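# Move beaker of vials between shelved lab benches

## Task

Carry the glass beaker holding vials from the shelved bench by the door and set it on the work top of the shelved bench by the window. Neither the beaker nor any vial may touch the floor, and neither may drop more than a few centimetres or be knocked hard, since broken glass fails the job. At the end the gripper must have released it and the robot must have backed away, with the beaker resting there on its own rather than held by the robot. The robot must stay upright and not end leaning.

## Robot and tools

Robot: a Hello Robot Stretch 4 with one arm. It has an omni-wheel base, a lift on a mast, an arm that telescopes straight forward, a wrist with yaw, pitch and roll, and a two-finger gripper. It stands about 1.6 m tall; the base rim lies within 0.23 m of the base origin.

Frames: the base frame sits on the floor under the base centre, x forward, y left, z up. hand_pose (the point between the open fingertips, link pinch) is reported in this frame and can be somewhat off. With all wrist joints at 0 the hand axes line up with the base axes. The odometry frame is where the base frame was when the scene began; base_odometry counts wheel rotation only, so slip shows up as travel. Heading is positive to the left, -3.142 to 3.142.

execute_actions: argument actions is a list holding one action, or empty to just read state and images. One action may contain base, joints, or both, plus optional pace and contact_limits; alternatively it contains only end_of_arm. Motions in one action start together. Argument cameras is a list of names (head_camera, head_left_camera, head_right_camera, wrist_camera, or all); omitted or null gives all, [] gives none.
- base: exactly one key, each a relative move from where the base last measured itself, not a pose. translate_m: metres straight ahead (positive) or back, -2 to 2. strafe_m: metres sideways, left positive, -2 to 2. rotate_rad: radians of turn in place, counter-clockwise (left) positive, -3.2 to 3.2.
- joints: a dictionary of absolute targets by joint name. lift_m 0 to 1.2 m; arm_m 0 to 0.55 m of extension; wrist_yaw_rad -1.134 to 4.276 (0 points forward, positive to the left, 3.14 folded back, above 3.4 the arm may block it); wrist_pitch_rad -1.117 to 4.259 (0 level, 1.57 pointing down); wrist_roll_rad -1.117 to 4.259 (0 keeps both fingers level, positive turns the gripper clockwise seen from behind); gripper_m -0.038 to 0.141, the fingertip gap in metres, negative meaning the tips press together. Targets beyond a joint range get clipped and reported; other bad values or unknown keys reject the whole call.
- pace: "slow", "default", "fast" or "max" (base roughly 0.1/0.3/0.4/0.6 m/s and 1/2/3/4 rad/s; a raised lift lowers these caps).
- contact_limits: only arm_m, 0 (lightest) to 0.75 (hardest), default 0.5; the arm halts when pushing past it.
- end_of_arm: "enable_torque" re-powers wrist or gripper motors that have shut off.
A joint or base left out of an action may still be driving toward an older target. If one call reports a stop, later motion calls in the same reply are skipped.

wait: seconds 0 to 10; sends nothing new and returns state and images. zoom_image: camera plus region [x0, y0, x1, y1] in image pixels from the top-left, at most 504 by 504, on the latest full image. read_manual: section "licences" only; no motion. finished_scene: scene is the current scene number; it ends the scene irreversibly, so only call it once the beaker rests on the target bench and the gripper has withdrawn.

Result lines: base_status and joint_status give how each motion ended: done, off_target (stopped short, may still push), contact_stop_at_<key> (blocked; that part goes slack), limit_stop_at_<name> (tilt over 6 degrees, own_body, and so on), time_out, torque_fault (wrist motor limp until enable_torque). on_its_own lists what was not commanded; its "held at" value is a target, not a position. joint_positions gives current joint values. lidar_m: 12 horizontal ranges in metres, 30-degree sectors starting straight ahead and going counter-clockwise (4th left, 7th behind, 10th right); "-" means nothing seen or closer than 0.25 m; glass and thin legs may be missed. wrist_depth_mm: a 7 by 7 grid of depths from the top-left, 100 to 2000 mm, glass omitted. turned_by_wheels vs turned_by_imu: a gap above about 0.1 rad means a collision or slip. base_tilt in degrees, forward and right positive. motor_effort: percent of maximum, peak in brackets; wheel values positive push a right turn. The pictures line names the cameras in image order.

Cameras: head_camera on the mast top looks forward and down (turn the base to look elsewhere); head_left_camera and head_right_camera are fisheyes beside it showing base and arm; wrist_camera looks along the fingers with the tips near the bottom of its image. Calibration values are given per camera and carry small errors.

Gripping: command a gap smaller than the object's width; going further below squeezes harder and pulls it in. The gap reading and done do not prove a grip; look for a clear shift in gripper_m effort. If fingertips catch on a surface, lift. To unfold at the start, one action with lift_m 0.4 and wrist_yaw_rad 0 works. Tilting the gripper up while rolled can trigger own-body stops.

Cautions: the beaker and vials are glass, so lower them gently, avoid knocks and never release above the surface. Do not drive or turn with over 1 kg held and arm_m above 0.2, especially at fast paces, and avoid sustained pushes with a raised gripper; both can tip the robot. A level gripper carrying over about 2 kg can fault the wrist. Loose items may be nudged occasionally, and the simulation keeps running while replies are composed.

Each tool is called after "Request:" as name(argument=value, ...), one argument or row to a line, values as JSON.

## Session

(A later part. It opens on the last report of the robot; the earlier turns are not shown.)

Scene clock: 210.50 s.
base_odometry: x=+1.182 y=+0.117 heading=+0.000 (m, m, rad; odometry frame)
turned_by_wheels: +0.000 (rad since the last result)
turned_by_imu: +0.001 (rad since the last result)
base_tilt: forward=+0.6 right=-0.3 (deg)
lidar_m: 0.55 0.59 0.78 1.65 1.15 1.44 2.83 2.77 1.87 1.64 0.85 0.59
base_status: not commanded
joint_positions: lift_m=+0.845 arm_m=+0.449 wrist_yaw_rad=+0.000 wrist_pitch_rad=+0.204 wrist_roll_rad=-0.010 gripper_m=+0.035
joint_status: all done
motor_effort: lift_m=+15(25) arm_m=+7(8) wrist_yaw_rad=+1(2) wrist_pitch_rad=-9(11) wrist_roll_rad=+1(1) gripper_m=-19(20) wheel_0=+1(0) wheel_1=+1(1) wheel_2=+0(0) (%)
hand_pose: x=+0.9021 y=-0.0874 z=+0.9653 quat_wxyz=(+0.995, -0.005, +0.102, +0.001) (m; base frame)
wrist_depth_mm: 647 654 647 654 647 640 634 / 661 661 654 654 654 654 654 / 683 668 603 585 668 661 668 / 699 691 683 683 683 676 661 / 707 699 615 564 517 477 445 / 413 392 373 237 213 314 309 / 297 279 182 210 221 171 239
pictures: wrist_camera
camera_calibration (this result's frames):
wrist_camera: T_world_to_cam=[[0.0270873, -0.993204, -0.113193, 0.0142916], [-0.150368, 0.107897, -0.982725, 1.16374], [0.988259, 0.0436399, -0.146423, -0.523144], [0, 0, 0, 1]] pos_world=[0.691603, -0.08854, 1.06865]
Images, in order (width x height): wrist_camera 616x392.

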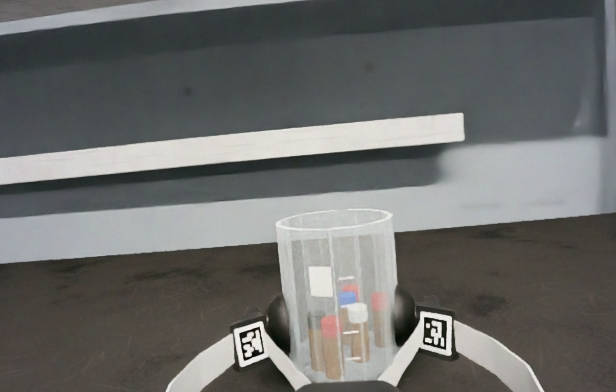

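Request:
execute_actions(
  actions=[
    {"joints": {"lift_m": 0.83}, "pace":"slow"},
  ],
  cameras=["wrist_camera"],
)

Scene clock: 213.97 s.
base_odometry: x=+1.182 y=+0.117 heading=+0.000 (m, m, rad; odometry frame)
turned_by_wheels: +0.000 (rad since the last result)
turned_by_imu: +0.001 (rad since the last result)
base_tilt: forward=+0.7 right=-0.2 (deg)
lidar_m: 0.56 0.57 0.78 1.65 1.18 1.46 2.81 2.77 1.87 1.65 0.85 0.59
base_status: not commanded
joint_positions: lift_m=+0.830 arm_m=+0.449 wrist_yaw_rad=+0.000 wrist_pitch_rad=+0.204 wrist_roll_rad=-0.010 gripper_m=+0.035
joint_status: all done
motor_effort: lift_m=+14(15) arm_m=+7(7) wrist_yaw_rad=+2(1) wrist_pitch_rad=-9(9) wrist_roll_rad=-1(2) gripper_m=-16(19) wheel_0=+0(0) wheel_1=+1(1) wheel_2=+1(0) (%)
hand_pose: x=+0.9021 y=-0.0874 z=+0.9503 quat_wxyz=(+0.995, -0.005, +0.102, +0.001) (m; base frame)
wrist_depth_mm: 654 654 647 647 647 640 640 / 661 661 661 661 654 654 654 / 676 603 597 668 668 661 661 / 683 683 683 683 676 668 661 / 676 603 554 508 469 430 402 / 373 355 338 236 213 286 274 / 266 252 182 211 202 170 216
pictures: wrist_camera
camera_calibration (this result's frames):
wrist_camera: T_world_to_cam=[[0.0270872, -0.993204, -0.113192, 0.0125938], [-0.150368, 0.107897, -0.982725, 1.149], [0.988259, 0.0436397, -0.146423, -0.525341], [0, 0, 0, 1]] pos_world=[0.691604, -0.08854, 1.05365]
Images, in order (width x height): wrist_camera 616x392.

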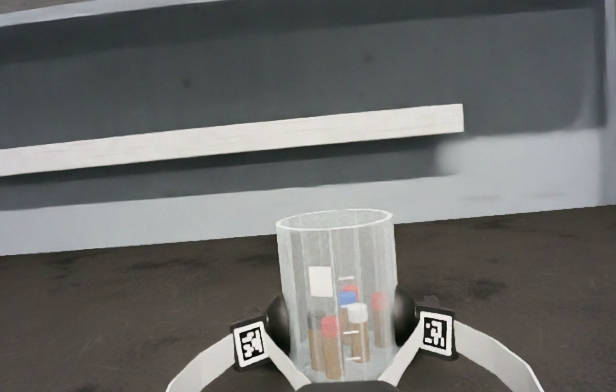

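Request:
execute_actions(
  actions=[
    {"joints": {"gripper_m": 0.13}, "pace":"slow"},
  ],
  cameras=["wrist_camera"],
)

Scene clock: 219.90 s.
base_odometry: x=+1.182 y=+0.117 heading=+0.000 (m, m, rad; odometry frame)
turned_by_wheels: +0.000 (rad since the last result)
turned_by_imu: +0.002 (rad since the last result)
base_tilt: forward=+0.6 right=-0.3 (deg)
lidar_m: 0.55 0.58 0.79 1.66 1.17 1.45 2.82 2.75 1.87 1.67 0.86 0.57
base_status: not commanded
joint_positions: lift_m=+0.830 arm_m=+0.449 wrist_yaw_rad=+0.000 wrist_pitch_rad=+0.203 wrist_roll_rad=-0.010 gripper_m=+0.130
joint_status: all done
motor_effort: lift_m=+15(15) arm_m=+7(7) wrist_yaw_rad=+1(2) wrist_pitch_rad=-8(10) wrist_roll_rad=-1(1) gripper_m=-1(22) wheel_0=+0(1) wheel_1=+1(1) wheel_2=+0(0) (%)
hand_pose: x=+0.9022 y=-0.0874 z=+0.9506 quat_wxyz=(+0.995, -0.005, +0.101, +0.001) (m; base frame)
wrist_depth_mm: 647 647 640 647 640 640 640 / 668 654 654 654 654 654 647 / 676 603 597 668 668 661 668 / 683 691 683 676 676 668 668 / 699 615 554 512 469 436 407 / 375 362 336 306 289 202 277 / 268 254 216 210 205 204 217
pictures: wrist_camera
camera_calibration (this result's frames):
wrist_camera: T_world_to_cam=[[0.0272001, -0.993204, -0.113166, 0.012497], [-0.149385, 0.107898, -0.982874, 1.14854], [0.988405, 0.0436395, -0.145435, -0.52643], [0, 0, 0, 1]] pos_world=[0.691561, -0.0885401, 1.05373]
Images, in order (width x height): wrist_camera 616x392.

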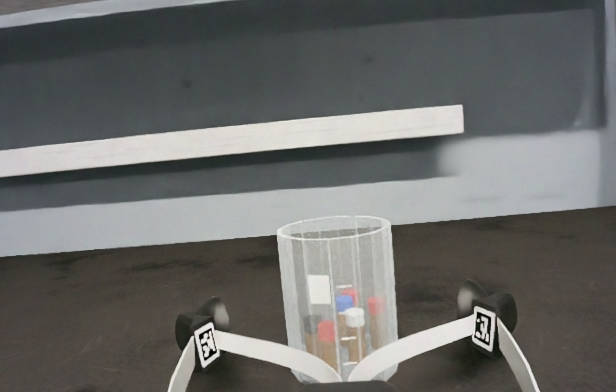

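Beaker is released on the bench. Retract the arm and back away.

Request:
execute_actions(
  actions=[
    {"joints": {"arm_m": 0.0}, "pace":"default"},
  ],
  cameras=["head_camera"],
)

Request:
execute_actions(
  actions=[
    {"base": {"translate_m": -0.5}},
  ],
  cameras=["head_camera","wrist_camera"],
)

Scene clock: 224.50 s.
base_odometry: x=+1.182 y=+0.117 heading=+0.000 (m, m, rad; odometry frame)
turned_by_wheels: +0.000 (rad since the last result)
turned_by_imu: +0.001 (rad since the last result)
base_tilt: forward=+0.6 right=-0.3 (deg)
lidar_m: 0.54 0.58 0.77 1.66 1.18 1.45 2.82 2.76 1.87 1.65 0.85 0.60
base_status: not commanded
joint_positions: lift_m=+0.830 arm_m=+0.001 wrist_yaw_rad=+0.000 wrist_pitch_rad=+0.202 wrist_roll_rad=-0.010 gripper_m=+0.130
joint_status: all done
motor_effort: lift_m=+15(15) arm_m=-8(8) wrist_yaw_rad=+3(2) wrist_pitch_rad=-8(7) wrist_roll_rad=+0(1) gripper_m=-3(1) wheel_0=+0(1) wheel_1=+1(1) wheel_2=+0(0) (%)
hand_pose: x=+0.4549 y=-0.0874 z=+0.9507 quat_wxyz=(+0.995, -0.005, +0.101, +0.000) (m; base frame)
wrist_depth_mm: 854 842 842 831 878 931 1078 / 1118 1098 1098 1060 1060 1098 1078 / 1118 1078 1098 1098 1060 1078 1078 / 1118 1118 1138 1098 1042 878 960 / 683 621 569 517 480 445 415 / 384 368 342 351 338 202 370 / 394 392 387 379 382 1182 1160
pictures: head_camera
Images, in order (width x height): head_camera 420x560.

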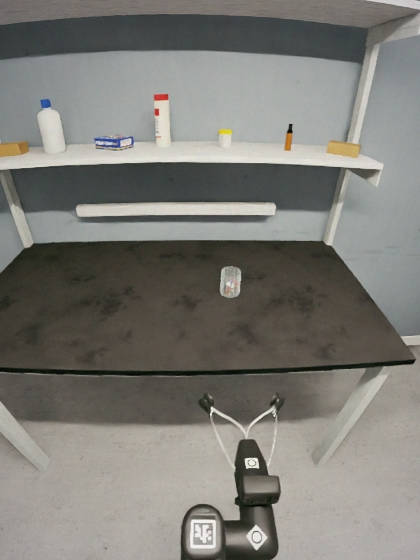

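Scene clock: 227.67 s.
base_odometry: x=+0.682 y=+0.117 heading=+0.000 (m, m, rad; odometry frame)
turned_by_wheels: +0.000 (rad since the last result)
turned_by_imu: +0.003 (rad since the last result)
base_tilt: forward=+0.5 right=-0.3 (deg)
lidar_m: 1.03 1.10 1.73 1.01 1.05 1.43 2.14 2.17 1.77 1.70 1.82 1.11
base_status: done
joint_positions: lift_m=+0.830 arm_m=+0.001 wrist_yaw_rad=+0.000 wrist_pitch_rad=+0.202 wrist_roll_rad=-0.010 gripper_m=+0.130
joint_status: not commanded
motor_effort: lift_m=+15(15) arm_m=-8(8) wrist_yaw_rad=+2(2) wrist_pitch_rad=-6(6) wrist_roll_rad=+1(1) gripper_m=-1(0) wheel_0=+0(5) wheel_1=+0(6) wheel_2=-1(7) (%)
hand_pose: x=+0.4548 y=-0.0874 z=+0.9507 quat_wxyz=(+0.995, -0.005, +0.101, +0.000) (m; base frame)
wrist_depth_mm: 1537 1499 1464 1464 1499 1499 1499 / 1537 1499 1537 1499 1537 1537 1537 / 1537 1576 1618 1537 1576 1537 1537 / 1618 1618 1537 1255 1042 878 1576 / 891 891 891 1618 1618 1618 1618 / 1661 1661 1708 1708 1618 200 1618 / 1708 1708 1576 1537 1537 1537 1537
pictures: head_camera, wrist_camera
camera_calibration (this result's frames):
wrist_camera: T_world_to_cam=[[0.0269919, -0.99321, -0.113157, 0.0246905], [-0.149039, 0.107934, -0.982923, 1.08169], [0.988463, 0.0433958, -0.145114, -0.0846012], [0, 0, 0, 1]] pos_world=[0.244174, -0.0885578, 1.05374]
Images, in order (width x height): head_camera 420x560, wrist_camera 616x392.

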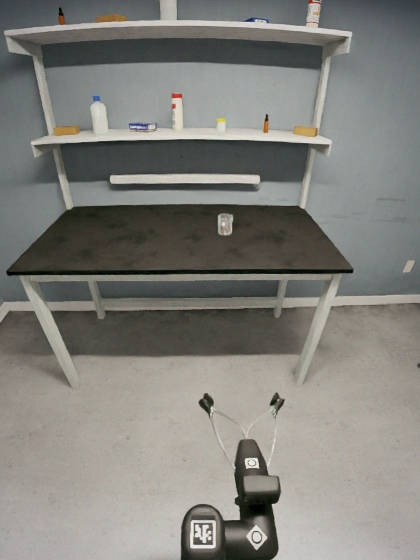

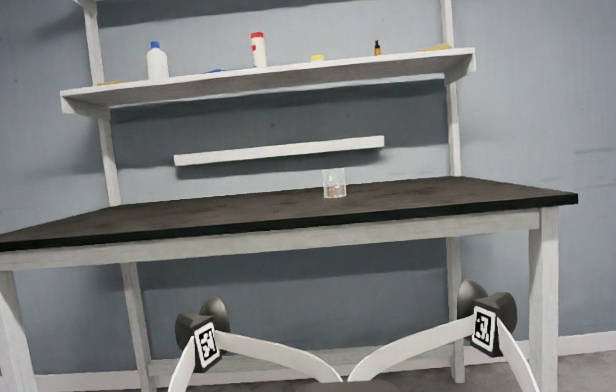

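Request:
finished_scene(
  scene=1,
)

The scene is finished: the task was done.


## Next scene

The same job, from a new start.

Request:
execute_actions(
  actions=[],
)

Scene clock: 0.00 s.
base_odometry: x=+0.000 y=+0.000 heading=+0.000 (m, m, rad; odometry frame)
turned_by_wheels: +0.000 (rad since the last result)
turned_by_imu: +0.000 (rad since the last result)
base_tilt: forward=+0.7 right=-0.3 (deg)
lidar_m: 1.84 1.87 1.56 1.45 1.48 1.43 1.29 1.32 2.00 1.20 1.22 1.52
base_status: not commanded
joint_positions: lift_m=+0.284 arm_m=-0.001 wrist_yaw_rad=+3.041 wrist_pitch_rad=+0.021 wrist_roll_rad=-0.010 gripper_m=+0.057
joint_status: not commanded
motor_effort: lift_m=+20 arm_m=+0 wrist_yaw_rad=+2 wrist_pitch_rad=-6 wrist_roll_rad=+1 gripper_m=-3 wheel_0=-1 wheel_1=+0 wheel_2=+0 (%)
hand_pose: x=-0.1086 y=+0.1159 z=+0.4557 quat_wxyz=(+0.050, -0.011, -0.004, +0.999) (m; base frame)
wrist_depth_mm: 170 206 - - - - 1983 / 143 144 - - - - 1983 / - 134 1430 1983 - - 1808 / - 139 225 - - - 1808 / 119 141 - - - - 1921 / 1983 - - 1863 208 1618 1464 / 1499 1397 1182 1182 1205 1008 1078
pictures: head_camera, head_left_camera, head_right_camera, wrist_camera
camera_calibration (this result's frames):
wrist_camera: T_world_to_cam=[[0.0528321, 0.992913, -0.106452, -0.0445928], [-0.0410689, -0.10435, -0.993692, 0.530501], [-0.997759, 0.0568707, 0.0352648, 0.0922292], [0, 0, 0, 1]] pos_world=[0.116165, 0.0943894, 0.519155]
Images, in order (width x height): head_camera 420x560, head_left_camera 420x672, head_right_camera 420x672, wrist_camera 616x392.

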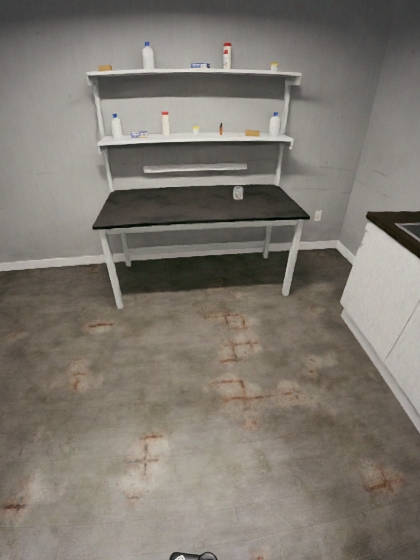

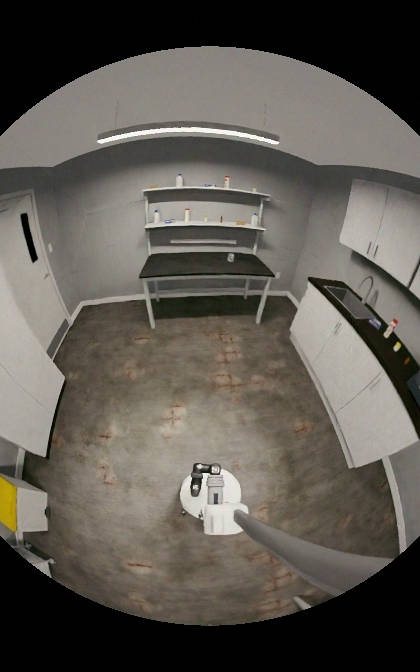

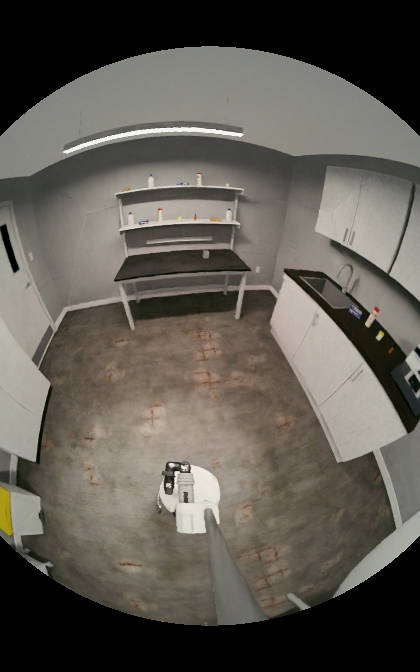

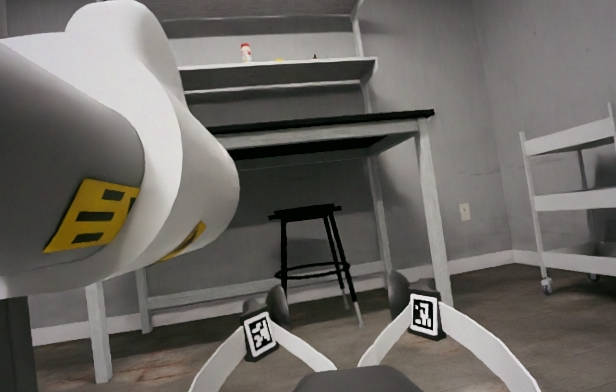

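Request:
zoom_image(
  camera="head_camera",
  region=[170, 150, 310, 250],
)

Region (170, 150, 310, 250) of head_camera's 420x560 image, scaled by 3.600, with more detail than that image has; it fills the top 360 rows of this view, and the rest is white.

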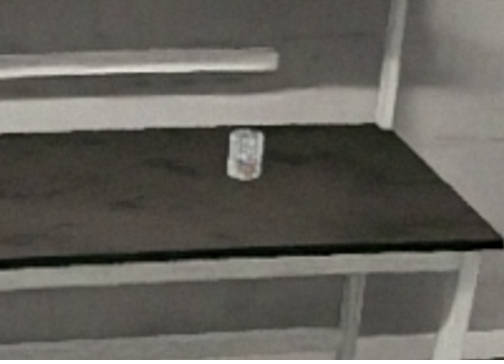

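Request:
execute_actions(
  actions=[
    {"base": {"translate_m": 1.47}, "joints": {"lift_m": 0.685, "wrist_yaw_rad": 0, "wrist_pitch_rad": 0.2, "gripper_m": 0.13}, "pace":"fast"},
  ],
  cameras=["head_camera","wrist_camera"],
)

Scene clock: 18.50 s.
base_odometry: x=+1.470 y=+0.000 heading=+0.000 (m, m, rad; odometry frame)
turned_by_wheels: +0.000 (rad since the last result)
turned_by_imu: -0.005 (rad since the last result)
base_tilt: forward=+0.7 right=-0.3 (deg)
lidar_m: 0.39 0.39 0.51 2.08 1.71 2.07 3.45 1.69 1.11 0.99 0.65 0.50
base_status: done
joint_positions: lift_m=+0.685 arm_m=-0.001 wrist_yaw_rad=+0.000 wrist_pitch_rad=+0.202 wrist_roll_rad=-0.010 gripper_m=+0.130
joint_status: all done
motor_effort: lift_m=+25(26) arm_m=+0(0) wrist_yaw_rad=+0(5) wrist_pitch_rad=-7(7) wrist_roll_rad=+0(0) gripper_m=-2(0) wheel_0=-1(7) wheel_1=+1(8) wheel_2=+1(12) (%)
hand_pose: x=+0.4523 y=-0.0874 z=+0.8050 quat_wxyz=(+0.995, -0.005, +0.101, +0.001) (m; base frame)
wrist_depth_mm: 691 750 820 946 960 991 1025 / 878 891 946 976 976 1025 1042 / 891 917 946 976 1008 1042 1078 / 917 946 976 976 866 715 627 / 768 654 574 500 449 402 375 / 418 387 345 329 304 190 265 / 296 272 228 221 219 211 213
pictures: head_camera, wrist_camera
camera_calibration (this result's frames):
wrist_camera: T_world_to_cam=[[0.0273044, -0.993201, -0.113167, 0.00822075], [-0.148858, 0.107907, -0.982953, 0.938007], [0.988482, 0.0436848, -0.1449, -0.10336], [0, 0, 0, 1]] pos_world=[0.241575, -0.0885377, 0.907971]
Images, in order (width x height): head_camera 420x560, wrist_camera 616x392.

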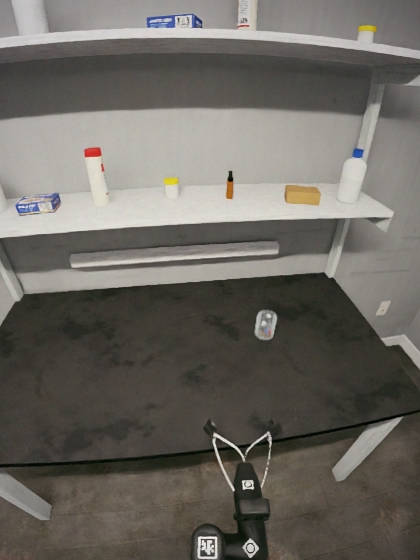

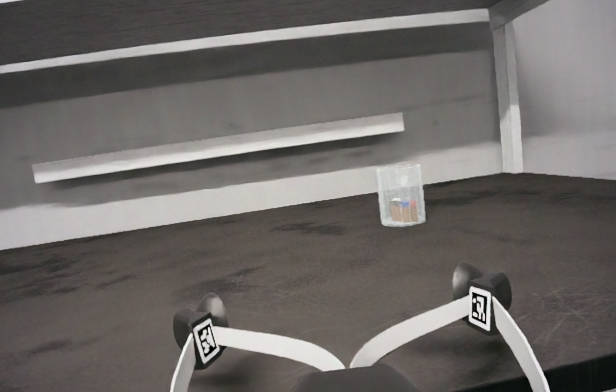

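Request:
execute_actions(
  actions=[
    {"base": {"strafe_m": -0.1}, "joints": {"arm_m": 0.1}},
  ],
  cameras=["head_camera","wrist_camera"],
)

Scene clock: 25.83 s.
base_odometry: x=+1.470 y=-0.100 heading=+0.000 (m, m, rad; odometry frame)
turned_by_wheels: +0.000 (rad since the last result)
turned_by_imu: +0.001 (rad since the last result)
base_tilt: forward=+0.6 right=-0.3 (deg)
lidar_m: 0.40 0.40 0.53 2.17 1.79 2.40 3.53 1.55 0.99 0.89 0.69 0.47
base_status: done
joint_positions: lift_m=+0.685 arm_m=+0.099 wrist_yaw_rad=+0.000 wrist_pitch_rad=+0.202 wrist_roll_rad=-0.010 gripper_m=+0.130
joint_status: all done
motor_effort: lift_m=+24(24) arm_m=+8(9) wrist_yaw_rad=+1(1) wrist_pitch_rad=-7(6) wrist_roll_rad=+0(1) gripper_m=+0(1) wheel_0=-1(9) wheel_1=-1(7) wheel_2=+1(1) (%)
hand_pose: x=+0.5521 y=-0.0874 z=+0.8050 quat_wxyz=(+0.995, -0.005, +0.101, +0.001) (m; base frame)
wrist_depth_mm: 707 750 842 866 904 904 946 / 809 831 866 891 904 931 960 / 820 831 866 878 904 931 960 / 854 854 878 904 854 715 627 / 759 647 564 484 449 399 373 / 415 382 342 327 301 189 264 / 291 271 227 220 218 210 213
pictures: head_camera, wrist_camera
camera_calibration (this result's frames):
wrist_camera: T_world_to_cam=[[0.0271295, -0.993206, -0.113167, 0.00554019], [-0.148839, 0.107934, -0.982953, 0.952873], [0.988489, 0.0435106, -0.144899, -0.202113], [0, 0, 0, 1]] pos_world=[0.341461, -0.0885503, 0.907971]
Images, in order (width x height): head_camera 420x560, wrist_camera 616x392.

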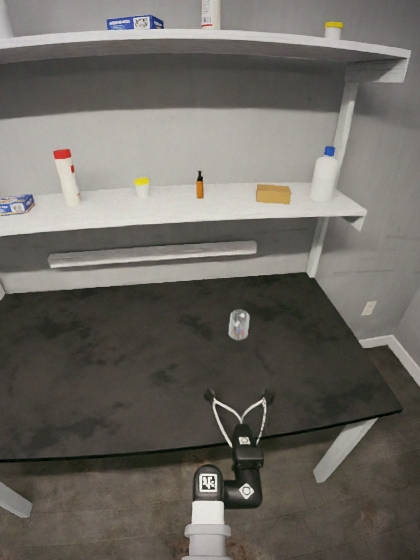

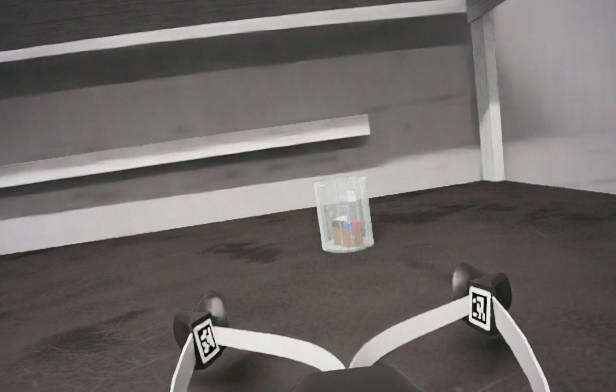

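Request:
execute_actions(
  actions=[
    {"joints": {"arm_m": 0.30, "lift_m": 0.673}, "contact_limits": {"arm_m": 0.2}},
  ],
  cameras=["wrist_camera"],
)

Scene clock: 32.13 s.
base_odometry: x=+1.470 y=-0.100 heading=+0.000 (m, m, rad; odometry frame)
turned_by_wheels: +0.000 (rad since the last result)
turned_by_imu: +0.001 (rad since the last result)
base_tilt: forward=+0.6 right=-0.3 (deg)
lidar_m: 0.41 0.42 0.52 2.18 1.80 2.42 3.55 1.55 1.00 0.90 0.69 0.45
base_status: not commanded
joint_positions: lift_m=+0.673 arm_m=+0.299 wrist_yaw_rad=+0.000 wrist_pitch_rad=+0.202 wrist_roll_rad=-0.010 gripper_m=+0.130
joint_status: all done
motor_effort: lift_m=+15(20) arm_m=+8(7) wrist_yaw_rad=+2(2) wrist_pitch_rad=-3(7) wrist_roll_rad=+0(0) gripper_m=-1(2) wheel_0=+0(0) wheel_1=-1(1) wheel_2=+1(1) (%)
contact_limits: arm_m 0.2
hand_pose: x=+0.7521 y=-0.0874 z=+0.7937 quat_wxyz=(+0.995, -0.005, +0.101, +0.001) (m; base frame)
wrist_depth_mm: 615 640 654 668 683 707 732 / 634 634 668 676 691 723 741 / 634 585 603 691 707 732 741 / 647 668 683 707 715 647 564 / 654 591 512 455 397 364 342 / 377 347 310 297 276 189 239 / 268 247 207 201 199 191 190
pictures: wrist_camera
camera_calibration (this result's frames):
wrist_camera: T_world_to_cam=[[0.0271393, -0.993205, -0.113167, -0.00116002], [-0.14883, 0.107932, -0.982955, 0.971611], [0.98849, 0.0435194, -0.14489, -0.401443], [0, 0, 0, 1]] pos_world=[0.541459, -0.0885497, 0.896754]
Images, in order (width x height): wrist_camera 616x392.

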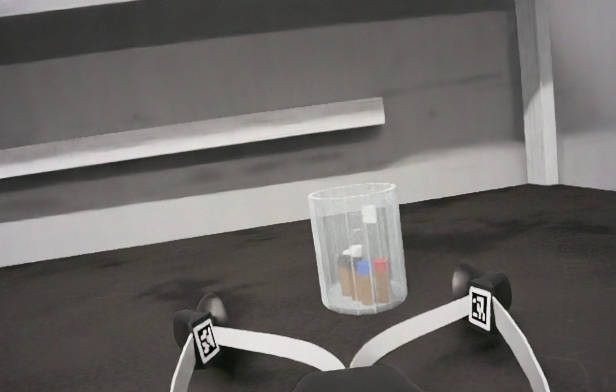

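Request:
execute_actions(
  actions=[
    {"joints": {"arm_m": 0.375}, "pace":"slow", "contact_limits": {"arm_m": 0.2}},
  ],
  cameras=["wrist_camera"],
)

Scene clock: 37.43 s.
base_odometry: x=+1.470 y=-0.100 heading=+0.000 (m, m, rad; odometry frame)
turned_by_wheels: +0.000 (rad since the last result)
turned_by_imu: +0.001 (rad since the last result)
base_tilt: forward=+0.7 right=-0.3 (deg)
lidar_m: 0.40 0.41 0.54 2.18 1.79 2.40 3.55 1.55 0.98 0.89 0.69 0.45
base_status: not commanded
joint_positions: lift_m=+0.673 arm_m=+0.374 wrist_yaw_rad=+0.000 wrist_pitch_rad=+0.202 wrist_roll_rad=-0.010 gripper_m=+0.130
joint_status: all done
motor_effort: lift_m=+14(15) arm_m=+8(7) wrist_yaw_rad=+1(2) wrist_pitch_rad=-6(5) wrist_roll_rad=+2(0) gripper_m=-1(3) wheel_0=+0(0) wheel_1=-1(1) wheel_2=+1(1) (%)
contact_limits: arm_m 0.2
hand_pose: x=+0.8271 y=-0.0874 z=+0.7937 quat_wxyz=(+0.995, -0.005, +0.101, +0.001) (m; base frame)
wrist_depth_mm: 554 564 580 591 609 634 585 / 559 569 591 603 621 634 609 / 508 512 525 615 634 654 597 / 580 597 609 627 640 654 554 / 591 597 517 455 392 368 340 / 379 347 309 293 219 189 240 / 266 248 208 201 198 191 190
pictures: wrist_camera
camera_calibration (this result's frames):
wrist_camera: T_world_to_cam=[[0.0271392, -0.993205, -0.113167, -0.00319492], [-0.14883, 0.107932, -0.982955, 0.98277], [0.98849, 0.0435193, -0.14489, -0.475561], [0, 0, 0, 1]] pos_world=[0.61644, -0.0885497, 0.896754]
Images, in order (width x height): wrist_camera 616x392.

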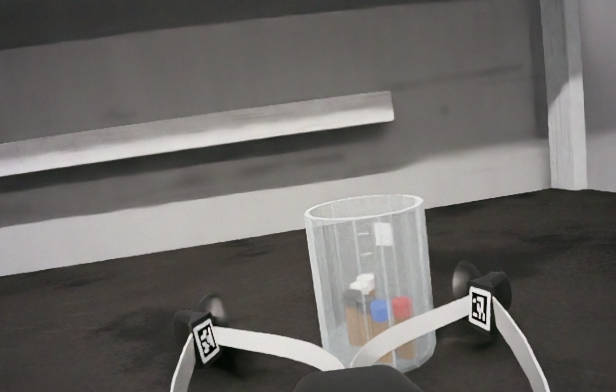

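Request:
execute_actions(
  actions=[
    {"base": {"strafe_m": -0.015}, "joints": {"gripper_m": 0.035}, "pace":"slow"},
  ],
  cameras=["wrist_camera"],
)

Scene clock: 45.97 s.
base_odometry: x=+1.470 y=-0.115 heading=+0.000 (m, m, rad; odometry frame)
turned_by_wheels: +0.000 (rad since the last result)
turned_by_imu: +0.002 (rad since the last result)
base_tilt: forward=+0.6 right=-0.3 (deg)
lidar_m: 0.40 0.40 0.52 2.18 1.79 2.41 3.54 1.51 0.98 0.89 0.69 0.44
base_status: done
joint_positions: lift_m=+0.673 arm_m=+0.374 wrist_yaw_rad=+0.000 wrist_pitch_rad=+0.203 wrist_roll_rad=-0.010 gripper_m=+0.035
joint_status: all done
motor_effort: lift_m=+14(15) arm_m=+8(8) wrist_yaw_rad=+2(2) wrist_pitch_rad=-9(9) wrist_roll_rad=+0(0) gripper_m=-19(20) wheel_0=+2(6) wheel_1=-2(6) wheel_2=+0(1) (%)
hand_pose: x=+0.8271 y=-0.0874 z=+0.7934 quat_wxyz=(+0.995, -0.005, +0.101, +0.001) (m; base frame)
wrist_depth_mm: 549 559 580 603 615 634 591 / 564 580 591 609 621 640 585 / 504 517 525 615 640 668 609 / 580 603 621 634 647 661 554 / 585 603 508 452 389 362 340 / 375 345 317 229 199 234 238 / 264 245 184 200 199 186 185
pictures: wrist_camera
camera_calibration (this result's frames):
wrist_camera: T_world_to_cam=[[0.0270145, -0.993205, -0.113197, -0.00310188], [-0.149916, 0.107932, -0.98279, 0.983222], [0.98833, 0.0435195, -0.145981, -0.474547], [0, 0, 0, 1]] pos_world=[0.616493, -0.0885497, 0.896674]
Images, in order (width x height): wrist_camera 616x392.

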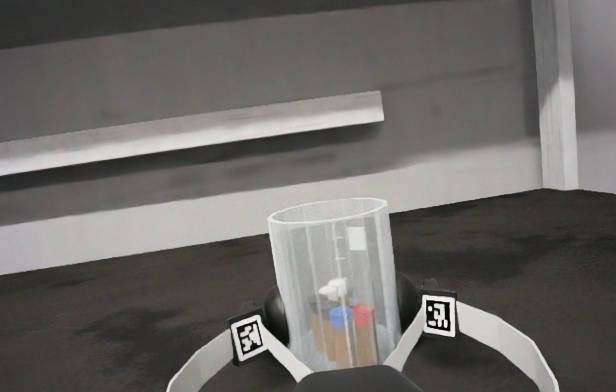

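Request:
execute_actions(
  actions=[
    {"joints": {"lift_m": 0.74, "arm_m": 0.1}},
  ],
  cameras=["wrist_camera","head_camera"],
)

Scene clock: 51.70 s.
base_odometry: x=+1.470 y=-0.115 heading=+0.000 (m, m, rad; odometry frame)
turned_by_wheels: +0.000 (rad since the last result)
turned_by_imu: +0.001 (rad since the last result)
base_tilt: forward=+0.6 right=-0.3 (deg)
lidar_m: 0.41 0.41 0.51 2.20 1.79 2.40 3.55 1.52 0.98 0.89 0.70 0.46
base_status: not commanded
joint_positions: lift_m=+0.740 arm_m=+0.101 wrist_yaw_rad=+0.000 wrist_pitch_rad=+0.204 wrist_roll_rad=-0.010 gripper_m=+0.035
joint_status: all done
motor_effort: lift_m=+25(25) arm_m=-8(7) wrist_yaw_rad=+3(1) wrist_pitch_rad=-13(10) wrist_roll_rad=+2(0) gripper_m=-19(19) wheel_0=+2(2) wheel_1=-3(3) wheel_2=+0(0) (%)
hand_pose: x=+0.5548 y=-0.0874 z=+0.8594 quat_wxyz=(+0.995, -0.005, +0.102, +0.000) (m; base frame)
wrist_depth_mm: 580 627 691 750 878 809 946 / 809 831 854 866 904 931 960 / 809 842 866 878 904 960 991 / 820 854 878 904 917 878 1008 / 842 866 778 691 591 554 504 / 569 521 484 229 200 355 368 / 402 375 185 208 291 283 282
pictures: head_camera, wrist_camera
camera_calibration (this result's frames):
wrist_camera: T_world_to_cam=[[0.0267974, -0.993209, -0.113212, 0.0118096], [-0.150452, 0.107955, -0.982705, 1.00746], [0.988254, 0.0433669, -0.146538, -0.195313], [0, 0, 0, 1]] pos_world=[0.344276, -0.0885608, 0.962751]
Images, in order (width x height): head_camera 420x560, wrist_camera 616x392.

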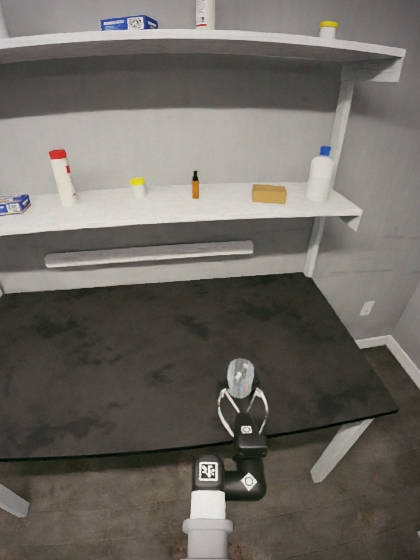

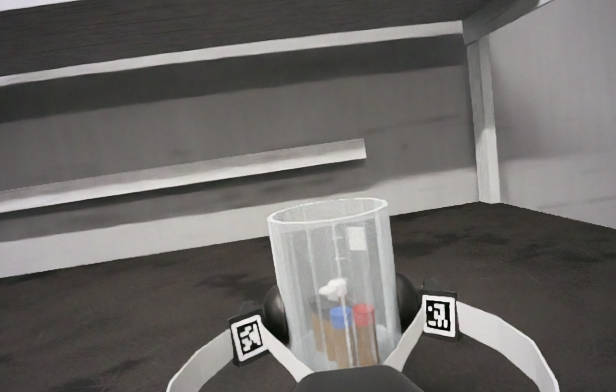

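Request:
execute_actions(
  actions=[
    {"base": {"translate_m": -2.0}, "joints": {"lift_m": 0.9}},
  ],
  cameras=["wrist_camera"],
)

Request:
execute_actions(
  actions=[
    {"base": {"rotate_rad": 3.08}},
  ],
)

Scene clock: 83.03 s.
base_odometry: x=-0.530 y=-0.114 heading=+0.000 (m, m, rad; odometry frame)
turned_by_wheels: +0.000 (rad since the last result)
turned_by_imu: +0.013 (rad since the last result)
base_tilt: forward=+0.6 right=-0.3 (deg)
lidar_m: 2.38 2.42 1.65 1.51 1.51 0.85 0.77 0.77 1.96 1.78 1.21 1.48
base_status: done
joint_positions: lift_m=+0.900 arm_m=+0.101 wrist_yaw_rad=+0.000 wrist_pitch_rad=+0.204 wrist_roll_rad=-0.010 gripper_m=+0.035
joint_status: all done
motor_effort: lift_m=+24(26) arm_m=-7(8) wrist_yaw_rad=+3(3) wrist_pitch_rad=-12(9) wrist_roll_rad=+0(0) gripper_m=-19(19) wheel_0=+1(4) wheel_1=-1(6) wheel_2=-3(6) (%)
hand_pose: x=+0.5548 y=-0.0874 z=+1.0195 quat_wxyz=(+0.995, -0.005, +0.102, +0.000) (m; base frame)
wrist_depth_mm: - - - - - - 1537 / - - - - - - 1983 / - - - - - - 1921 / - - - - - 1863 1336 / - - - - - - 1397 / - - - 228 200 1756 1464 / - - 185 209 1661 1661 1464
pictures: wrist_camera
camera_calibration (this result's frames):
wrist_camera: T_world_to_cam=[[0.0268332, -0.993209, -0.11321, 0.0299209], [-0.150385, 0.107951, -0.982716, 1.16475], [0.988263, 0.0433945, -0.146467, -0.171903], [0, 0, 0, 1]] pos_world=[0.344245, -0.0885588, 1.12283]
Images, in order (width x height): wrist_camera 616x392.

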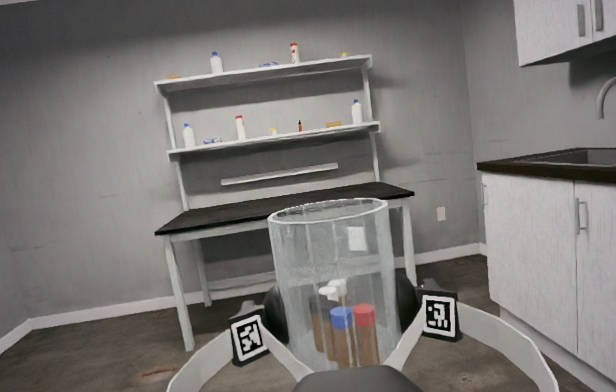

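Scene clock: 85.93 s.
base_odometry: x=-0.530 y=-0.115 heading=+3.080 (m, m, rad; odometry frame)
turned_by_wheels: +3.080 (rad since the last result)
turned_by_imu: +3.147 (rad since the last result)
base_tilt: forward=+0.6 right=-0.2 (deg)
lidar_m: 0.76 0.76 1.87 1.80 1.23 1.45 3.06 2.40 1.64 1.51 1.52 0.84
base_status: done
joint_positions: lift_m=+0.900 arm_m=+0.101 wrist_yaw_rad=+0.000 wrist_pitch_rad=+0.204 wrist_roll_rad=-0.010 gripper_m=+0.035
joint_status: not commanded
motor_effort: lift_m=+24(24) arm_m=-7(7) wrist_yaw_rad=+1(1) wrist_pitch_rad=-10(13) wrist_roll_rad=+1(0) gripper_m=-21(19) wheel_0=+0(6) wheel_1=-2(6) wheel_2=+0(9) (%)
hand_pose: x=+0.5548 y=-0.0874 z=+1.0195 quat_wxyz=(+0.995, -0.005, +0.102, +0.001) (m; base frame)
wrist_depth_mm: 1098 1118 1205 1182 1229 1138 1397 / 976 1008 1160 1229 1308 1308 1430 / 1118 1182 1205 1255 1308 1366 1430 / 1160 1160 1255 1281 1205 991 891 / 1078 946 809 715 621 569 574 / 597 549 508 229 200 512 1537 / 439 484 184 209 831 854 1537
pictures: head_camera, head_left_camera, head_right_camera, wrist_camera
camera_calibration (this result's frames):
wrist_camera: T_world_to_cam=[[0.0271141, -0.993201, -0.11321, 0.0298445], [-0.150415, 0.107908, -0.982716, 1.16476], [0.988251, 0.0436739, -0.146466, -0.171901], [0, 0, 0, 1]] pos_world=[0.34427, -0.0885384, 1.12283]
Images, in order (width x height): head_camera 420x560, head_left_camera 420x672, head_right_camera 420x672, wrist_camera 616x392.

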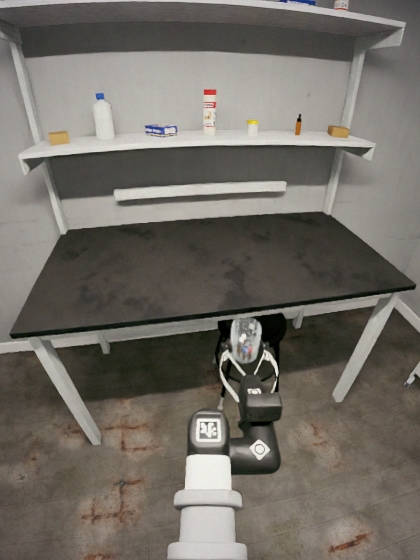

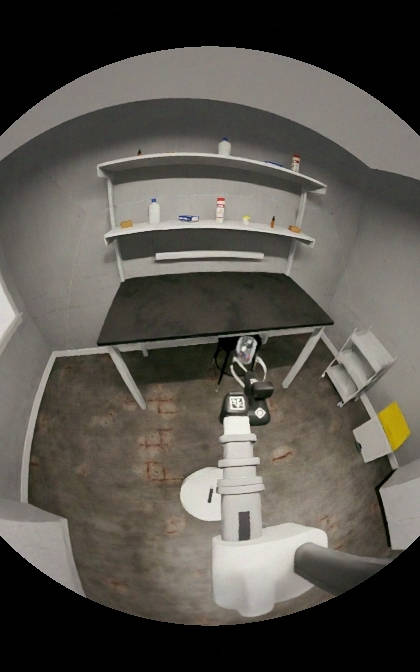

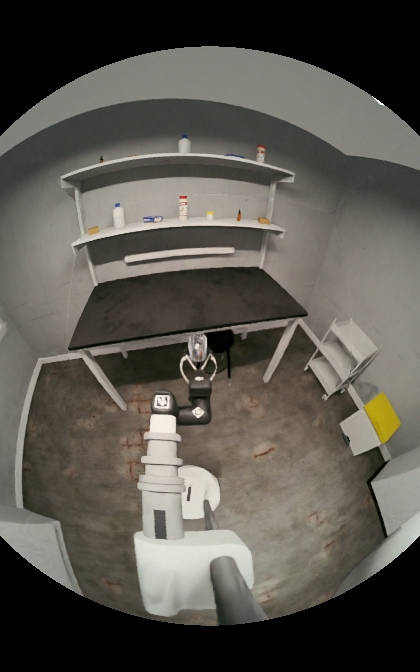

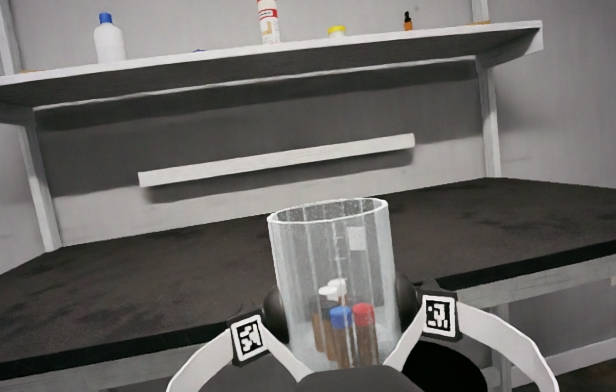

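Request:
execute_actions(
  actions=[
    {"base": {"translate_m": 0.22}, "joints": {"arm_m": 0.45}},
  ],
  cameras=["head_camera","wrist_camera"],
)

Scene clock: 92.40 s.
base_odometry: x=-0.750 y=-0.101 heading=+3.080 (m, m, rad; odometry frame)
turned_by_wheels: +0.000 (rad since the last result)
turned_by_imu: +0.000 (rad since the last result)
base_tilt: forward=+0.6 right=-0.3 (deg)
lidar_m: 0.54 0.54 0.67 1.82 1.33 1.51 3.28 2.62 1.72 1.48 1.00 0.62
base_status: done
joint_positions: lift_m=+0.900 arm_m=+0.449 wrist_yaw_rad=+0.000 wrist_pitch_rad=+0.204 wrist_roll_rad=-0.010 gripper_m=+0.035
joint_status: all done
motor_effort: lift_m=+25(25) arm_m=+8(8) wrist_yaw_rad=+1(3) wrist_pitch_rad=-11(10) wrist_roll_rad=-2(1) gripper_m=-21(20) wheel_0=+0(5) wheel_1=+2(6) wheel_2=+0(12) (%)
hand_pose: x=+0.9021 y=-0.0874 z=+1.0195 quat_wxyz=(+0.995, -0.005, +0.102, +0.001) (m; base frame)
wrist_depth_mm: 559 621 640 676 691 715 750 / 615 634 654 691 707 732 768 / 621 640 668 691 707 750 778 / 591 597 676 707 741 759 788 / 647 661 691 699 609 569 517 / 591 539 496 229 200 366 375 / 415 387 184 210 301 293 293
pictures: head_camera, wrist_camera
camera_calibration (this result's frames):
wrist_camera: T_world_to_cam=[[0.0271136, -0.993201, -0.113208, 0.0204262], [-0.150354, 0.10791, -0.982725, 1.21697], [0.98826, 0.0436665, -0.146406, -0.515199], [0, 0, 0, 1]] pos_world=[0.691573, -0.088539, 1.12284]
Images, in order (width x height): head_camera 420x560, wrist_camera 616x392.

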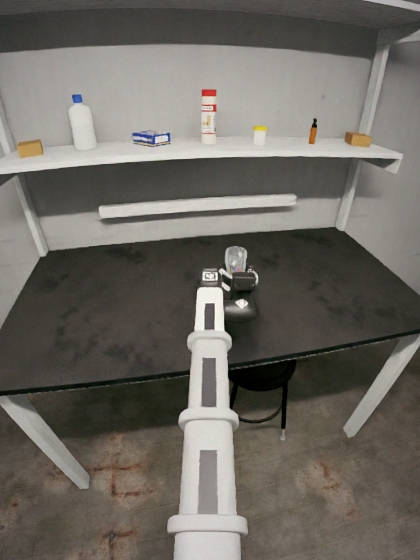

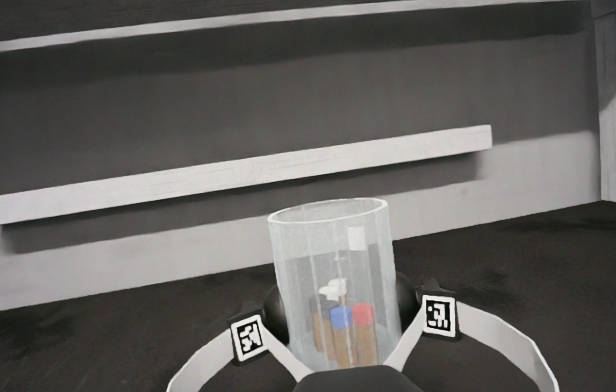

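Request:
execute_actions(
  actions=[
    {"joints": {"lift_m": 0.842}, "pace":"slow"},
  ],
  cameras=["wrist_camera"],
)

Scene clock: 95.67 s.
base_odometry: x=-0.750 y=-0.101 heading=+3.080 (m, m, rad; odometry frame)
turned_by_wheels: +0.000 (rad since the last result)
turned_by_imu: +0.001 (rad since the last result)
base_tilt: forward=+0.6 right=-0.3 (deg)
lidar_m: 0.55 0.55 0.68 1.83 1.34 1.50 3.28 2.63 1.69 1.49 1.01 0.62
base_status: not commanded
joint_positions: lift_m=+0.842 arm_m=+0.449 wrist_yaw_rad=+0.000 wrist_pitch_rad=+0.204 wrist_roll_rad=-0.010 gripper_m=+0.035
joint_status: all done
motor_effort: lift_m=+15(26) arm_m=+8(8) wrist_yaw_rad=+1(2) wrist_pitch_rad=-12(9) wrist_roll_rad=-2(0) gripper_m=-19(18) wheel_0=-1(1) wheel_1=+2(1) wheel_2=+0(0) (%)
hand_pose: x=+0.9021 y=-0.0874 z=+0.9623 quat_wxyz=(+0.995, -0.005, +0.102, +0.001) (m; base frame)
wrist_depth_mm: 603 621 640 676 691 732 750 / 609 627 654 683 707 741 768 / 615 585 654 683 732 750 778 / 627 654 676 715 732 707 627 / 647 654 574 504 439 407 377 / 421 389 357 229 200 263 270 / 298 277 185 210 217 210 213
pictures: wrist_camera
camera_calibration (this result's frames):
wrist_camera: T_world_to_cam=[[0.0271138, -0.993201, -0.113208, 0.0139494], [-0.150354, 0.10791, -0.982725, 1.16076], [0.98826, 0.0436667, -0.146406, -0.52358], [0, 0, 0, 1]] pos_world=[0.691579, -0.088539, 1.06563]
Images, in order (width x height): wrist_camera 616x392.

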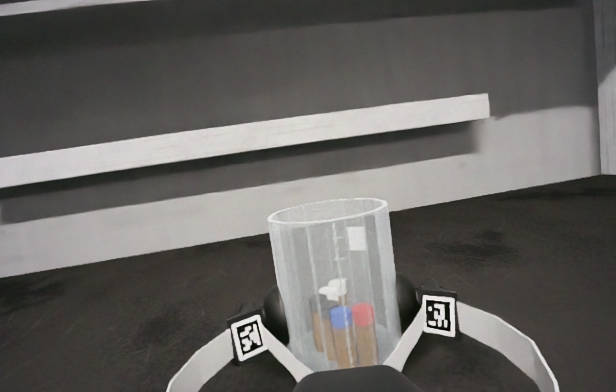

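Request:
execute_actions(
  actions=[
    {"joints": {"lift_m": 0.83}, "pace":"slow"},
  ],
  cameras=["wrist_camera"],
)

Scene clock: 98.43 s.
base_odometry: x=-0.750 y=-0.101 heading=+3.080 (m, m, rad; odometry frame)
turned_by_wheels: +0.000 (rad since the last result)
turned_by_imu: +0.001 (rad since the last result)
base_tilt: forward=+0.6 right=-0.2 (deg)
lidar_m: 0.53 0.53 0.67 1.83 1.34 1.50 3.28 2.63 1.70 1.48 0.99 0.61
base_status: not commanded
joint_positions: lift_m=+0.830 arm_m=+0.449 wrist_yaw_rad=+0.000 wrist_pitch_rad=+0.204 wrist_roll_rad=-0.010 gripper_m=+0.035
joint_status: all done
motor_effort: lift_m=+15(15) arm_m=+8(7) wrist_yaw_rad=+1(2) wrist_pitch_rad=-12(13) wrist_roll_rad=+1(0) gripper_m=-20(21) wheel_0=-1(0) wheel_1=+2(2) wheel_2=+0(0) (%)
hand_pose: x=+0.9021 y=-0.0874 z=+0.9503 quat_wxyz=(+0.995, -0.005, +0.102, +0.001) (m; base frame)
wrist_depth_mm: 603 627 647 676 691 723 759 / 621 634 661 691 699 732 768 / 615 580 603 683 723 750 798 / 627 654 683 699 723 661 574 / 634 609 530 466 402 375 349 / 387 355 330 229 200 241 247 / 274 254 184 208 200 193 192
pictures: wrist_camera
camera_calibration (this result's frames):
wrist_camera: T_world_to_cam=[[0.0271139, -0.993201, -0.113208, 0.0125898], [-0.150354, 0.107909, -0.982725, 1.14895], [0.98826, 0.0436667, -0.146406, -0.525339], [0, 0, 0, 1]] pos_world=[0.69158, -0.088539, 1.05362]
Images, in order (width x height): wrist_camera 616x392.

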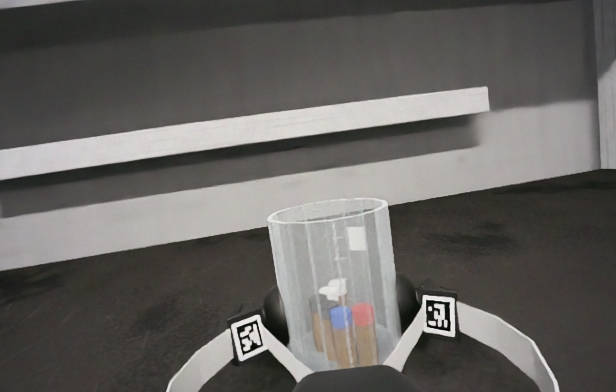

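About 4–5 mm above the surface. Release, retract, and back away.

Request:
execute_actions(
  actions=[
    {"joints": {"gripper_m": 0.13}, "pace":"slow"},
  ],
  cameras=["wrist_camera"],
)

Scene clock: 104.20 s.
base_odometry: x=-0.750 y=-0.101 heading=+3.080 (m, m, rad; odometry frame)
turned_by_wheels: +0.000 (rad since the last result)
turned_by_imu: +0.002 (rad since the last result)
base_tilt: forward=+0.6 right=-0.3 (deg)
lidar_m: 0.54 0.55 0.67 1.82 1.33 1.48 3.28 2.64 1.70 1.50 0.99 0.62
base_status: not commanded
joint_positions: lift_m=+0.830 arm_m=+0.449 wrist_yaw_rad=+0.000 wrist_pitch_rad=+0.203 wrist_roll_rad=-0.010 gripper_m=+0.130
joint_status: all done
motor_effort: lift_m=+15(15) arm_m=+8(7) wrist_yaw_rad=+1(1) wrist_pitch_rad=-9(12) wrist_roll_rad=+0(0) gripper_m=-1(19) wheel_0=+0(1) wheel_1=+2(2) wheel_2=+0(0) (%)
hand_pose: x=+0.9022 y=-0.0874 z=+0.9506 quat_wxyz=(+0.995, -0.005, +0.101, +0.001) (m; base frame)
wrist_depth_mm: 603 634 640 668 699 723 750 / 609 634 654 683 691 732 768 / 609 585 621 691 723 750 788 / 640 654 683 707 723 676 580 / 634 621 535 466 421 379 355 / 392 362 322 298 282 190 249 / 277 256 214 208 206 198 196
pictures: wrist_camera
camera_calibration (this result's frames):
wrist_camera: T_world_to_cam=[[0.0272272, -0.993201, -0.11318, 0.0124912], [-0.149324, 0.107911, -0.982882, 1.14847], [0.988413, 0.0436617, -0.145371, -0.52648], [0, 0, 0, 1]] pos_world=[0.691534, -0.0885393, 1.05369]
Images, in order (width x height): wrist_camera 616x392.

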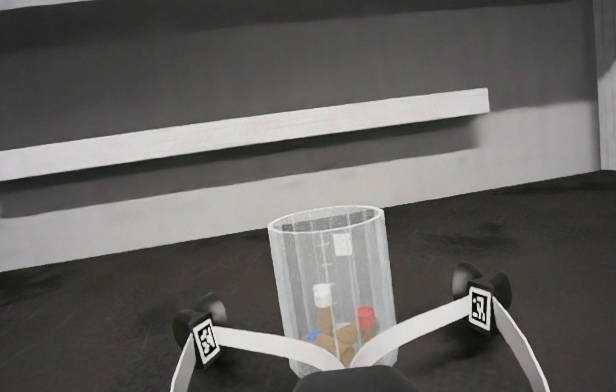

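Request:
execute_actions(
  actions=[
    {"joints": {"arm_m": 0.0}},
  ],
  cameras=[],
)

Request:
execute_actions(
  actions=[
    {"base": {"translate_m": -0.5}},
  ],
  cameras=["head_camera","wrist_camera"],
)

Scene clock: 108.77 s.
base_odometry: x=-0.750 y=-0.101 heading=+3.080 (m, m, rad; odometry frame)
turned_by_wheels: +0.000 (rad since the last result)
turned_by_imu: +0.001 (rad since the last result)
base_tilt: forward=+0.6 right=-0.3 (deg)
lidar_m: 0.54 0.55 0.66 1.83 1.32 1.50 3.28 2.64 1.72 1.47 1.00 0.61
base_status: not commanded
joint_positions: lift_m=+0.830 arm_m=+0.001 wrist_yaw_rad=+0.000 wrist_pitch_rad=+0.202 wrist_roll_rad=-0.010 gripper_m=+0.130
joint_status: all done
motor_effort: lift_m=+15(14) arm_m=-8(8) wrist_yaw_rad=+2(2) wrist_pitch_rad=-6(6) wrist_roll_rad=+0(1) gripper_m=+0(1) wheel_0=-1(1) wheel_1=+2(2) wheel_2=+0(0) (%)
hand_pose: x=+0.4549 y=-0.0874 z=+0.9507 quat_wxyz=(+0.995, -0.005, +0.101, +0.000) (m; base frame)
wrist_depth_mm: 759 788 831 931 1042 1098 1255 / 1008 1060 1078 1138 1182 1205 1281 / 1025 1060 1098 1138 1182 1229 1281 / 1025 1078 1118 1042 820 676 591 / 741 634 549 480 430 397 404 / 397 368 342 359 407 189 1366 / 320 370 384 402 750 759 1397
pictures: none
No camera images: the call's "cameras" was empty. Leave "cameras" out to get every camera's image.

Scene clock: 111.93 s.
base_odometry: x=-0.251 y=-0.132 heading=+3.080 (m, m, rad; odometry frame)
turned_by_wheels: +0.000 (rad since the last result)
turned_by_imu: +0.003 (rad since the last result)
base_tilt: forward=+0.6 right=-0.2 (deg)
lidar_m: 1.03 1.04 1.92 1.13 1.13 1.38 2.12 2.11 1.72 1.55 1.56 1.16
base_status: done
joint_positions: lift_m=+0.830 arm_m=+0.001 wrist_yaw_rad=+0.000 wrist_pitch_rad=+0.202 wrist_roll_rad=-0.010 gripper_m=+0.130
joint_status: not commanded
motor_effort: lift_m=+15(15) arm_m=-8(8) wrist_yaw_rad=+2(2) wrist_pitch_rad=-5(8) wrist_roll_rad=+1(1) gripper_m=-1(1) wheel_0=+0(5) wheel_1=+0(6) wheel_2=-1(12) (%)
hand_pose: x=+0.4549 y=-0.0874 z=+0.9507 quat_wxyz=(+0.995, -0.005, +0.101, +0.000) (m; base frame)
wrist_depth_mm: 1430 1464 1576 1576 1618 1756 1808 / 1430 1397 1499 1576 1708 1756 1808 / 1464 1537 1576 1661 1661 1756 1808 / 1499 1537 1430 1042 931 960 991 / 820 842 878 1708 1756 1863 1921 / 1537 1618 1661 1756 1160 189 1808 / 1499 1576 1576 1618 1430 1576 1430
pictures: head_camera, wrist_camera
camera_calibration (this result's frames):
wrist_camera: T_world_to_cam=[[0.0269838, -0.993209, -0.113173, 0.0247043], [-0.149023, 0.107952, -0.982923, 1.08167], [0.988466, 0.0433883, -0.145098, -0.0846514], [0, 0, 0, 1]] pos_world=[0.244202, -0.0885593, 1.05371]
Images, in order (width x height): head_camera 420x560, wrist_camera 616x392.

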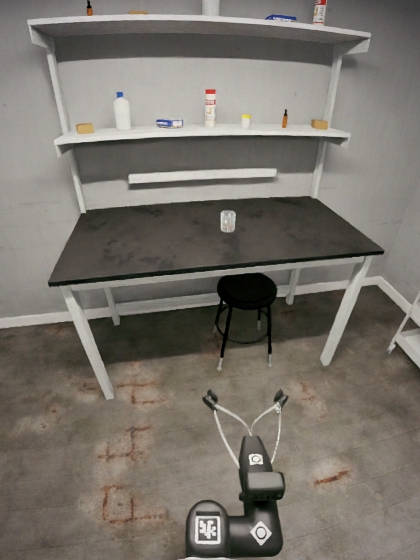

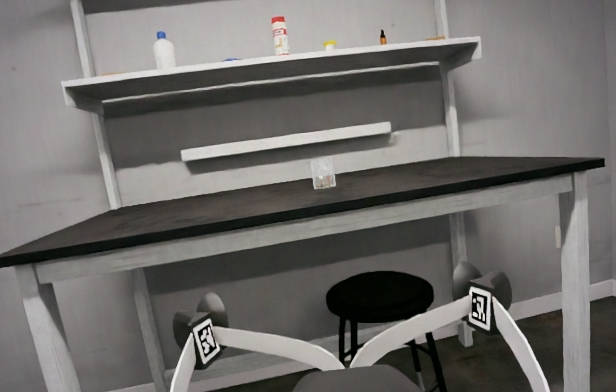

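Request:
finished_scene(
  scene=2,
)

The scene is finished: the task was done.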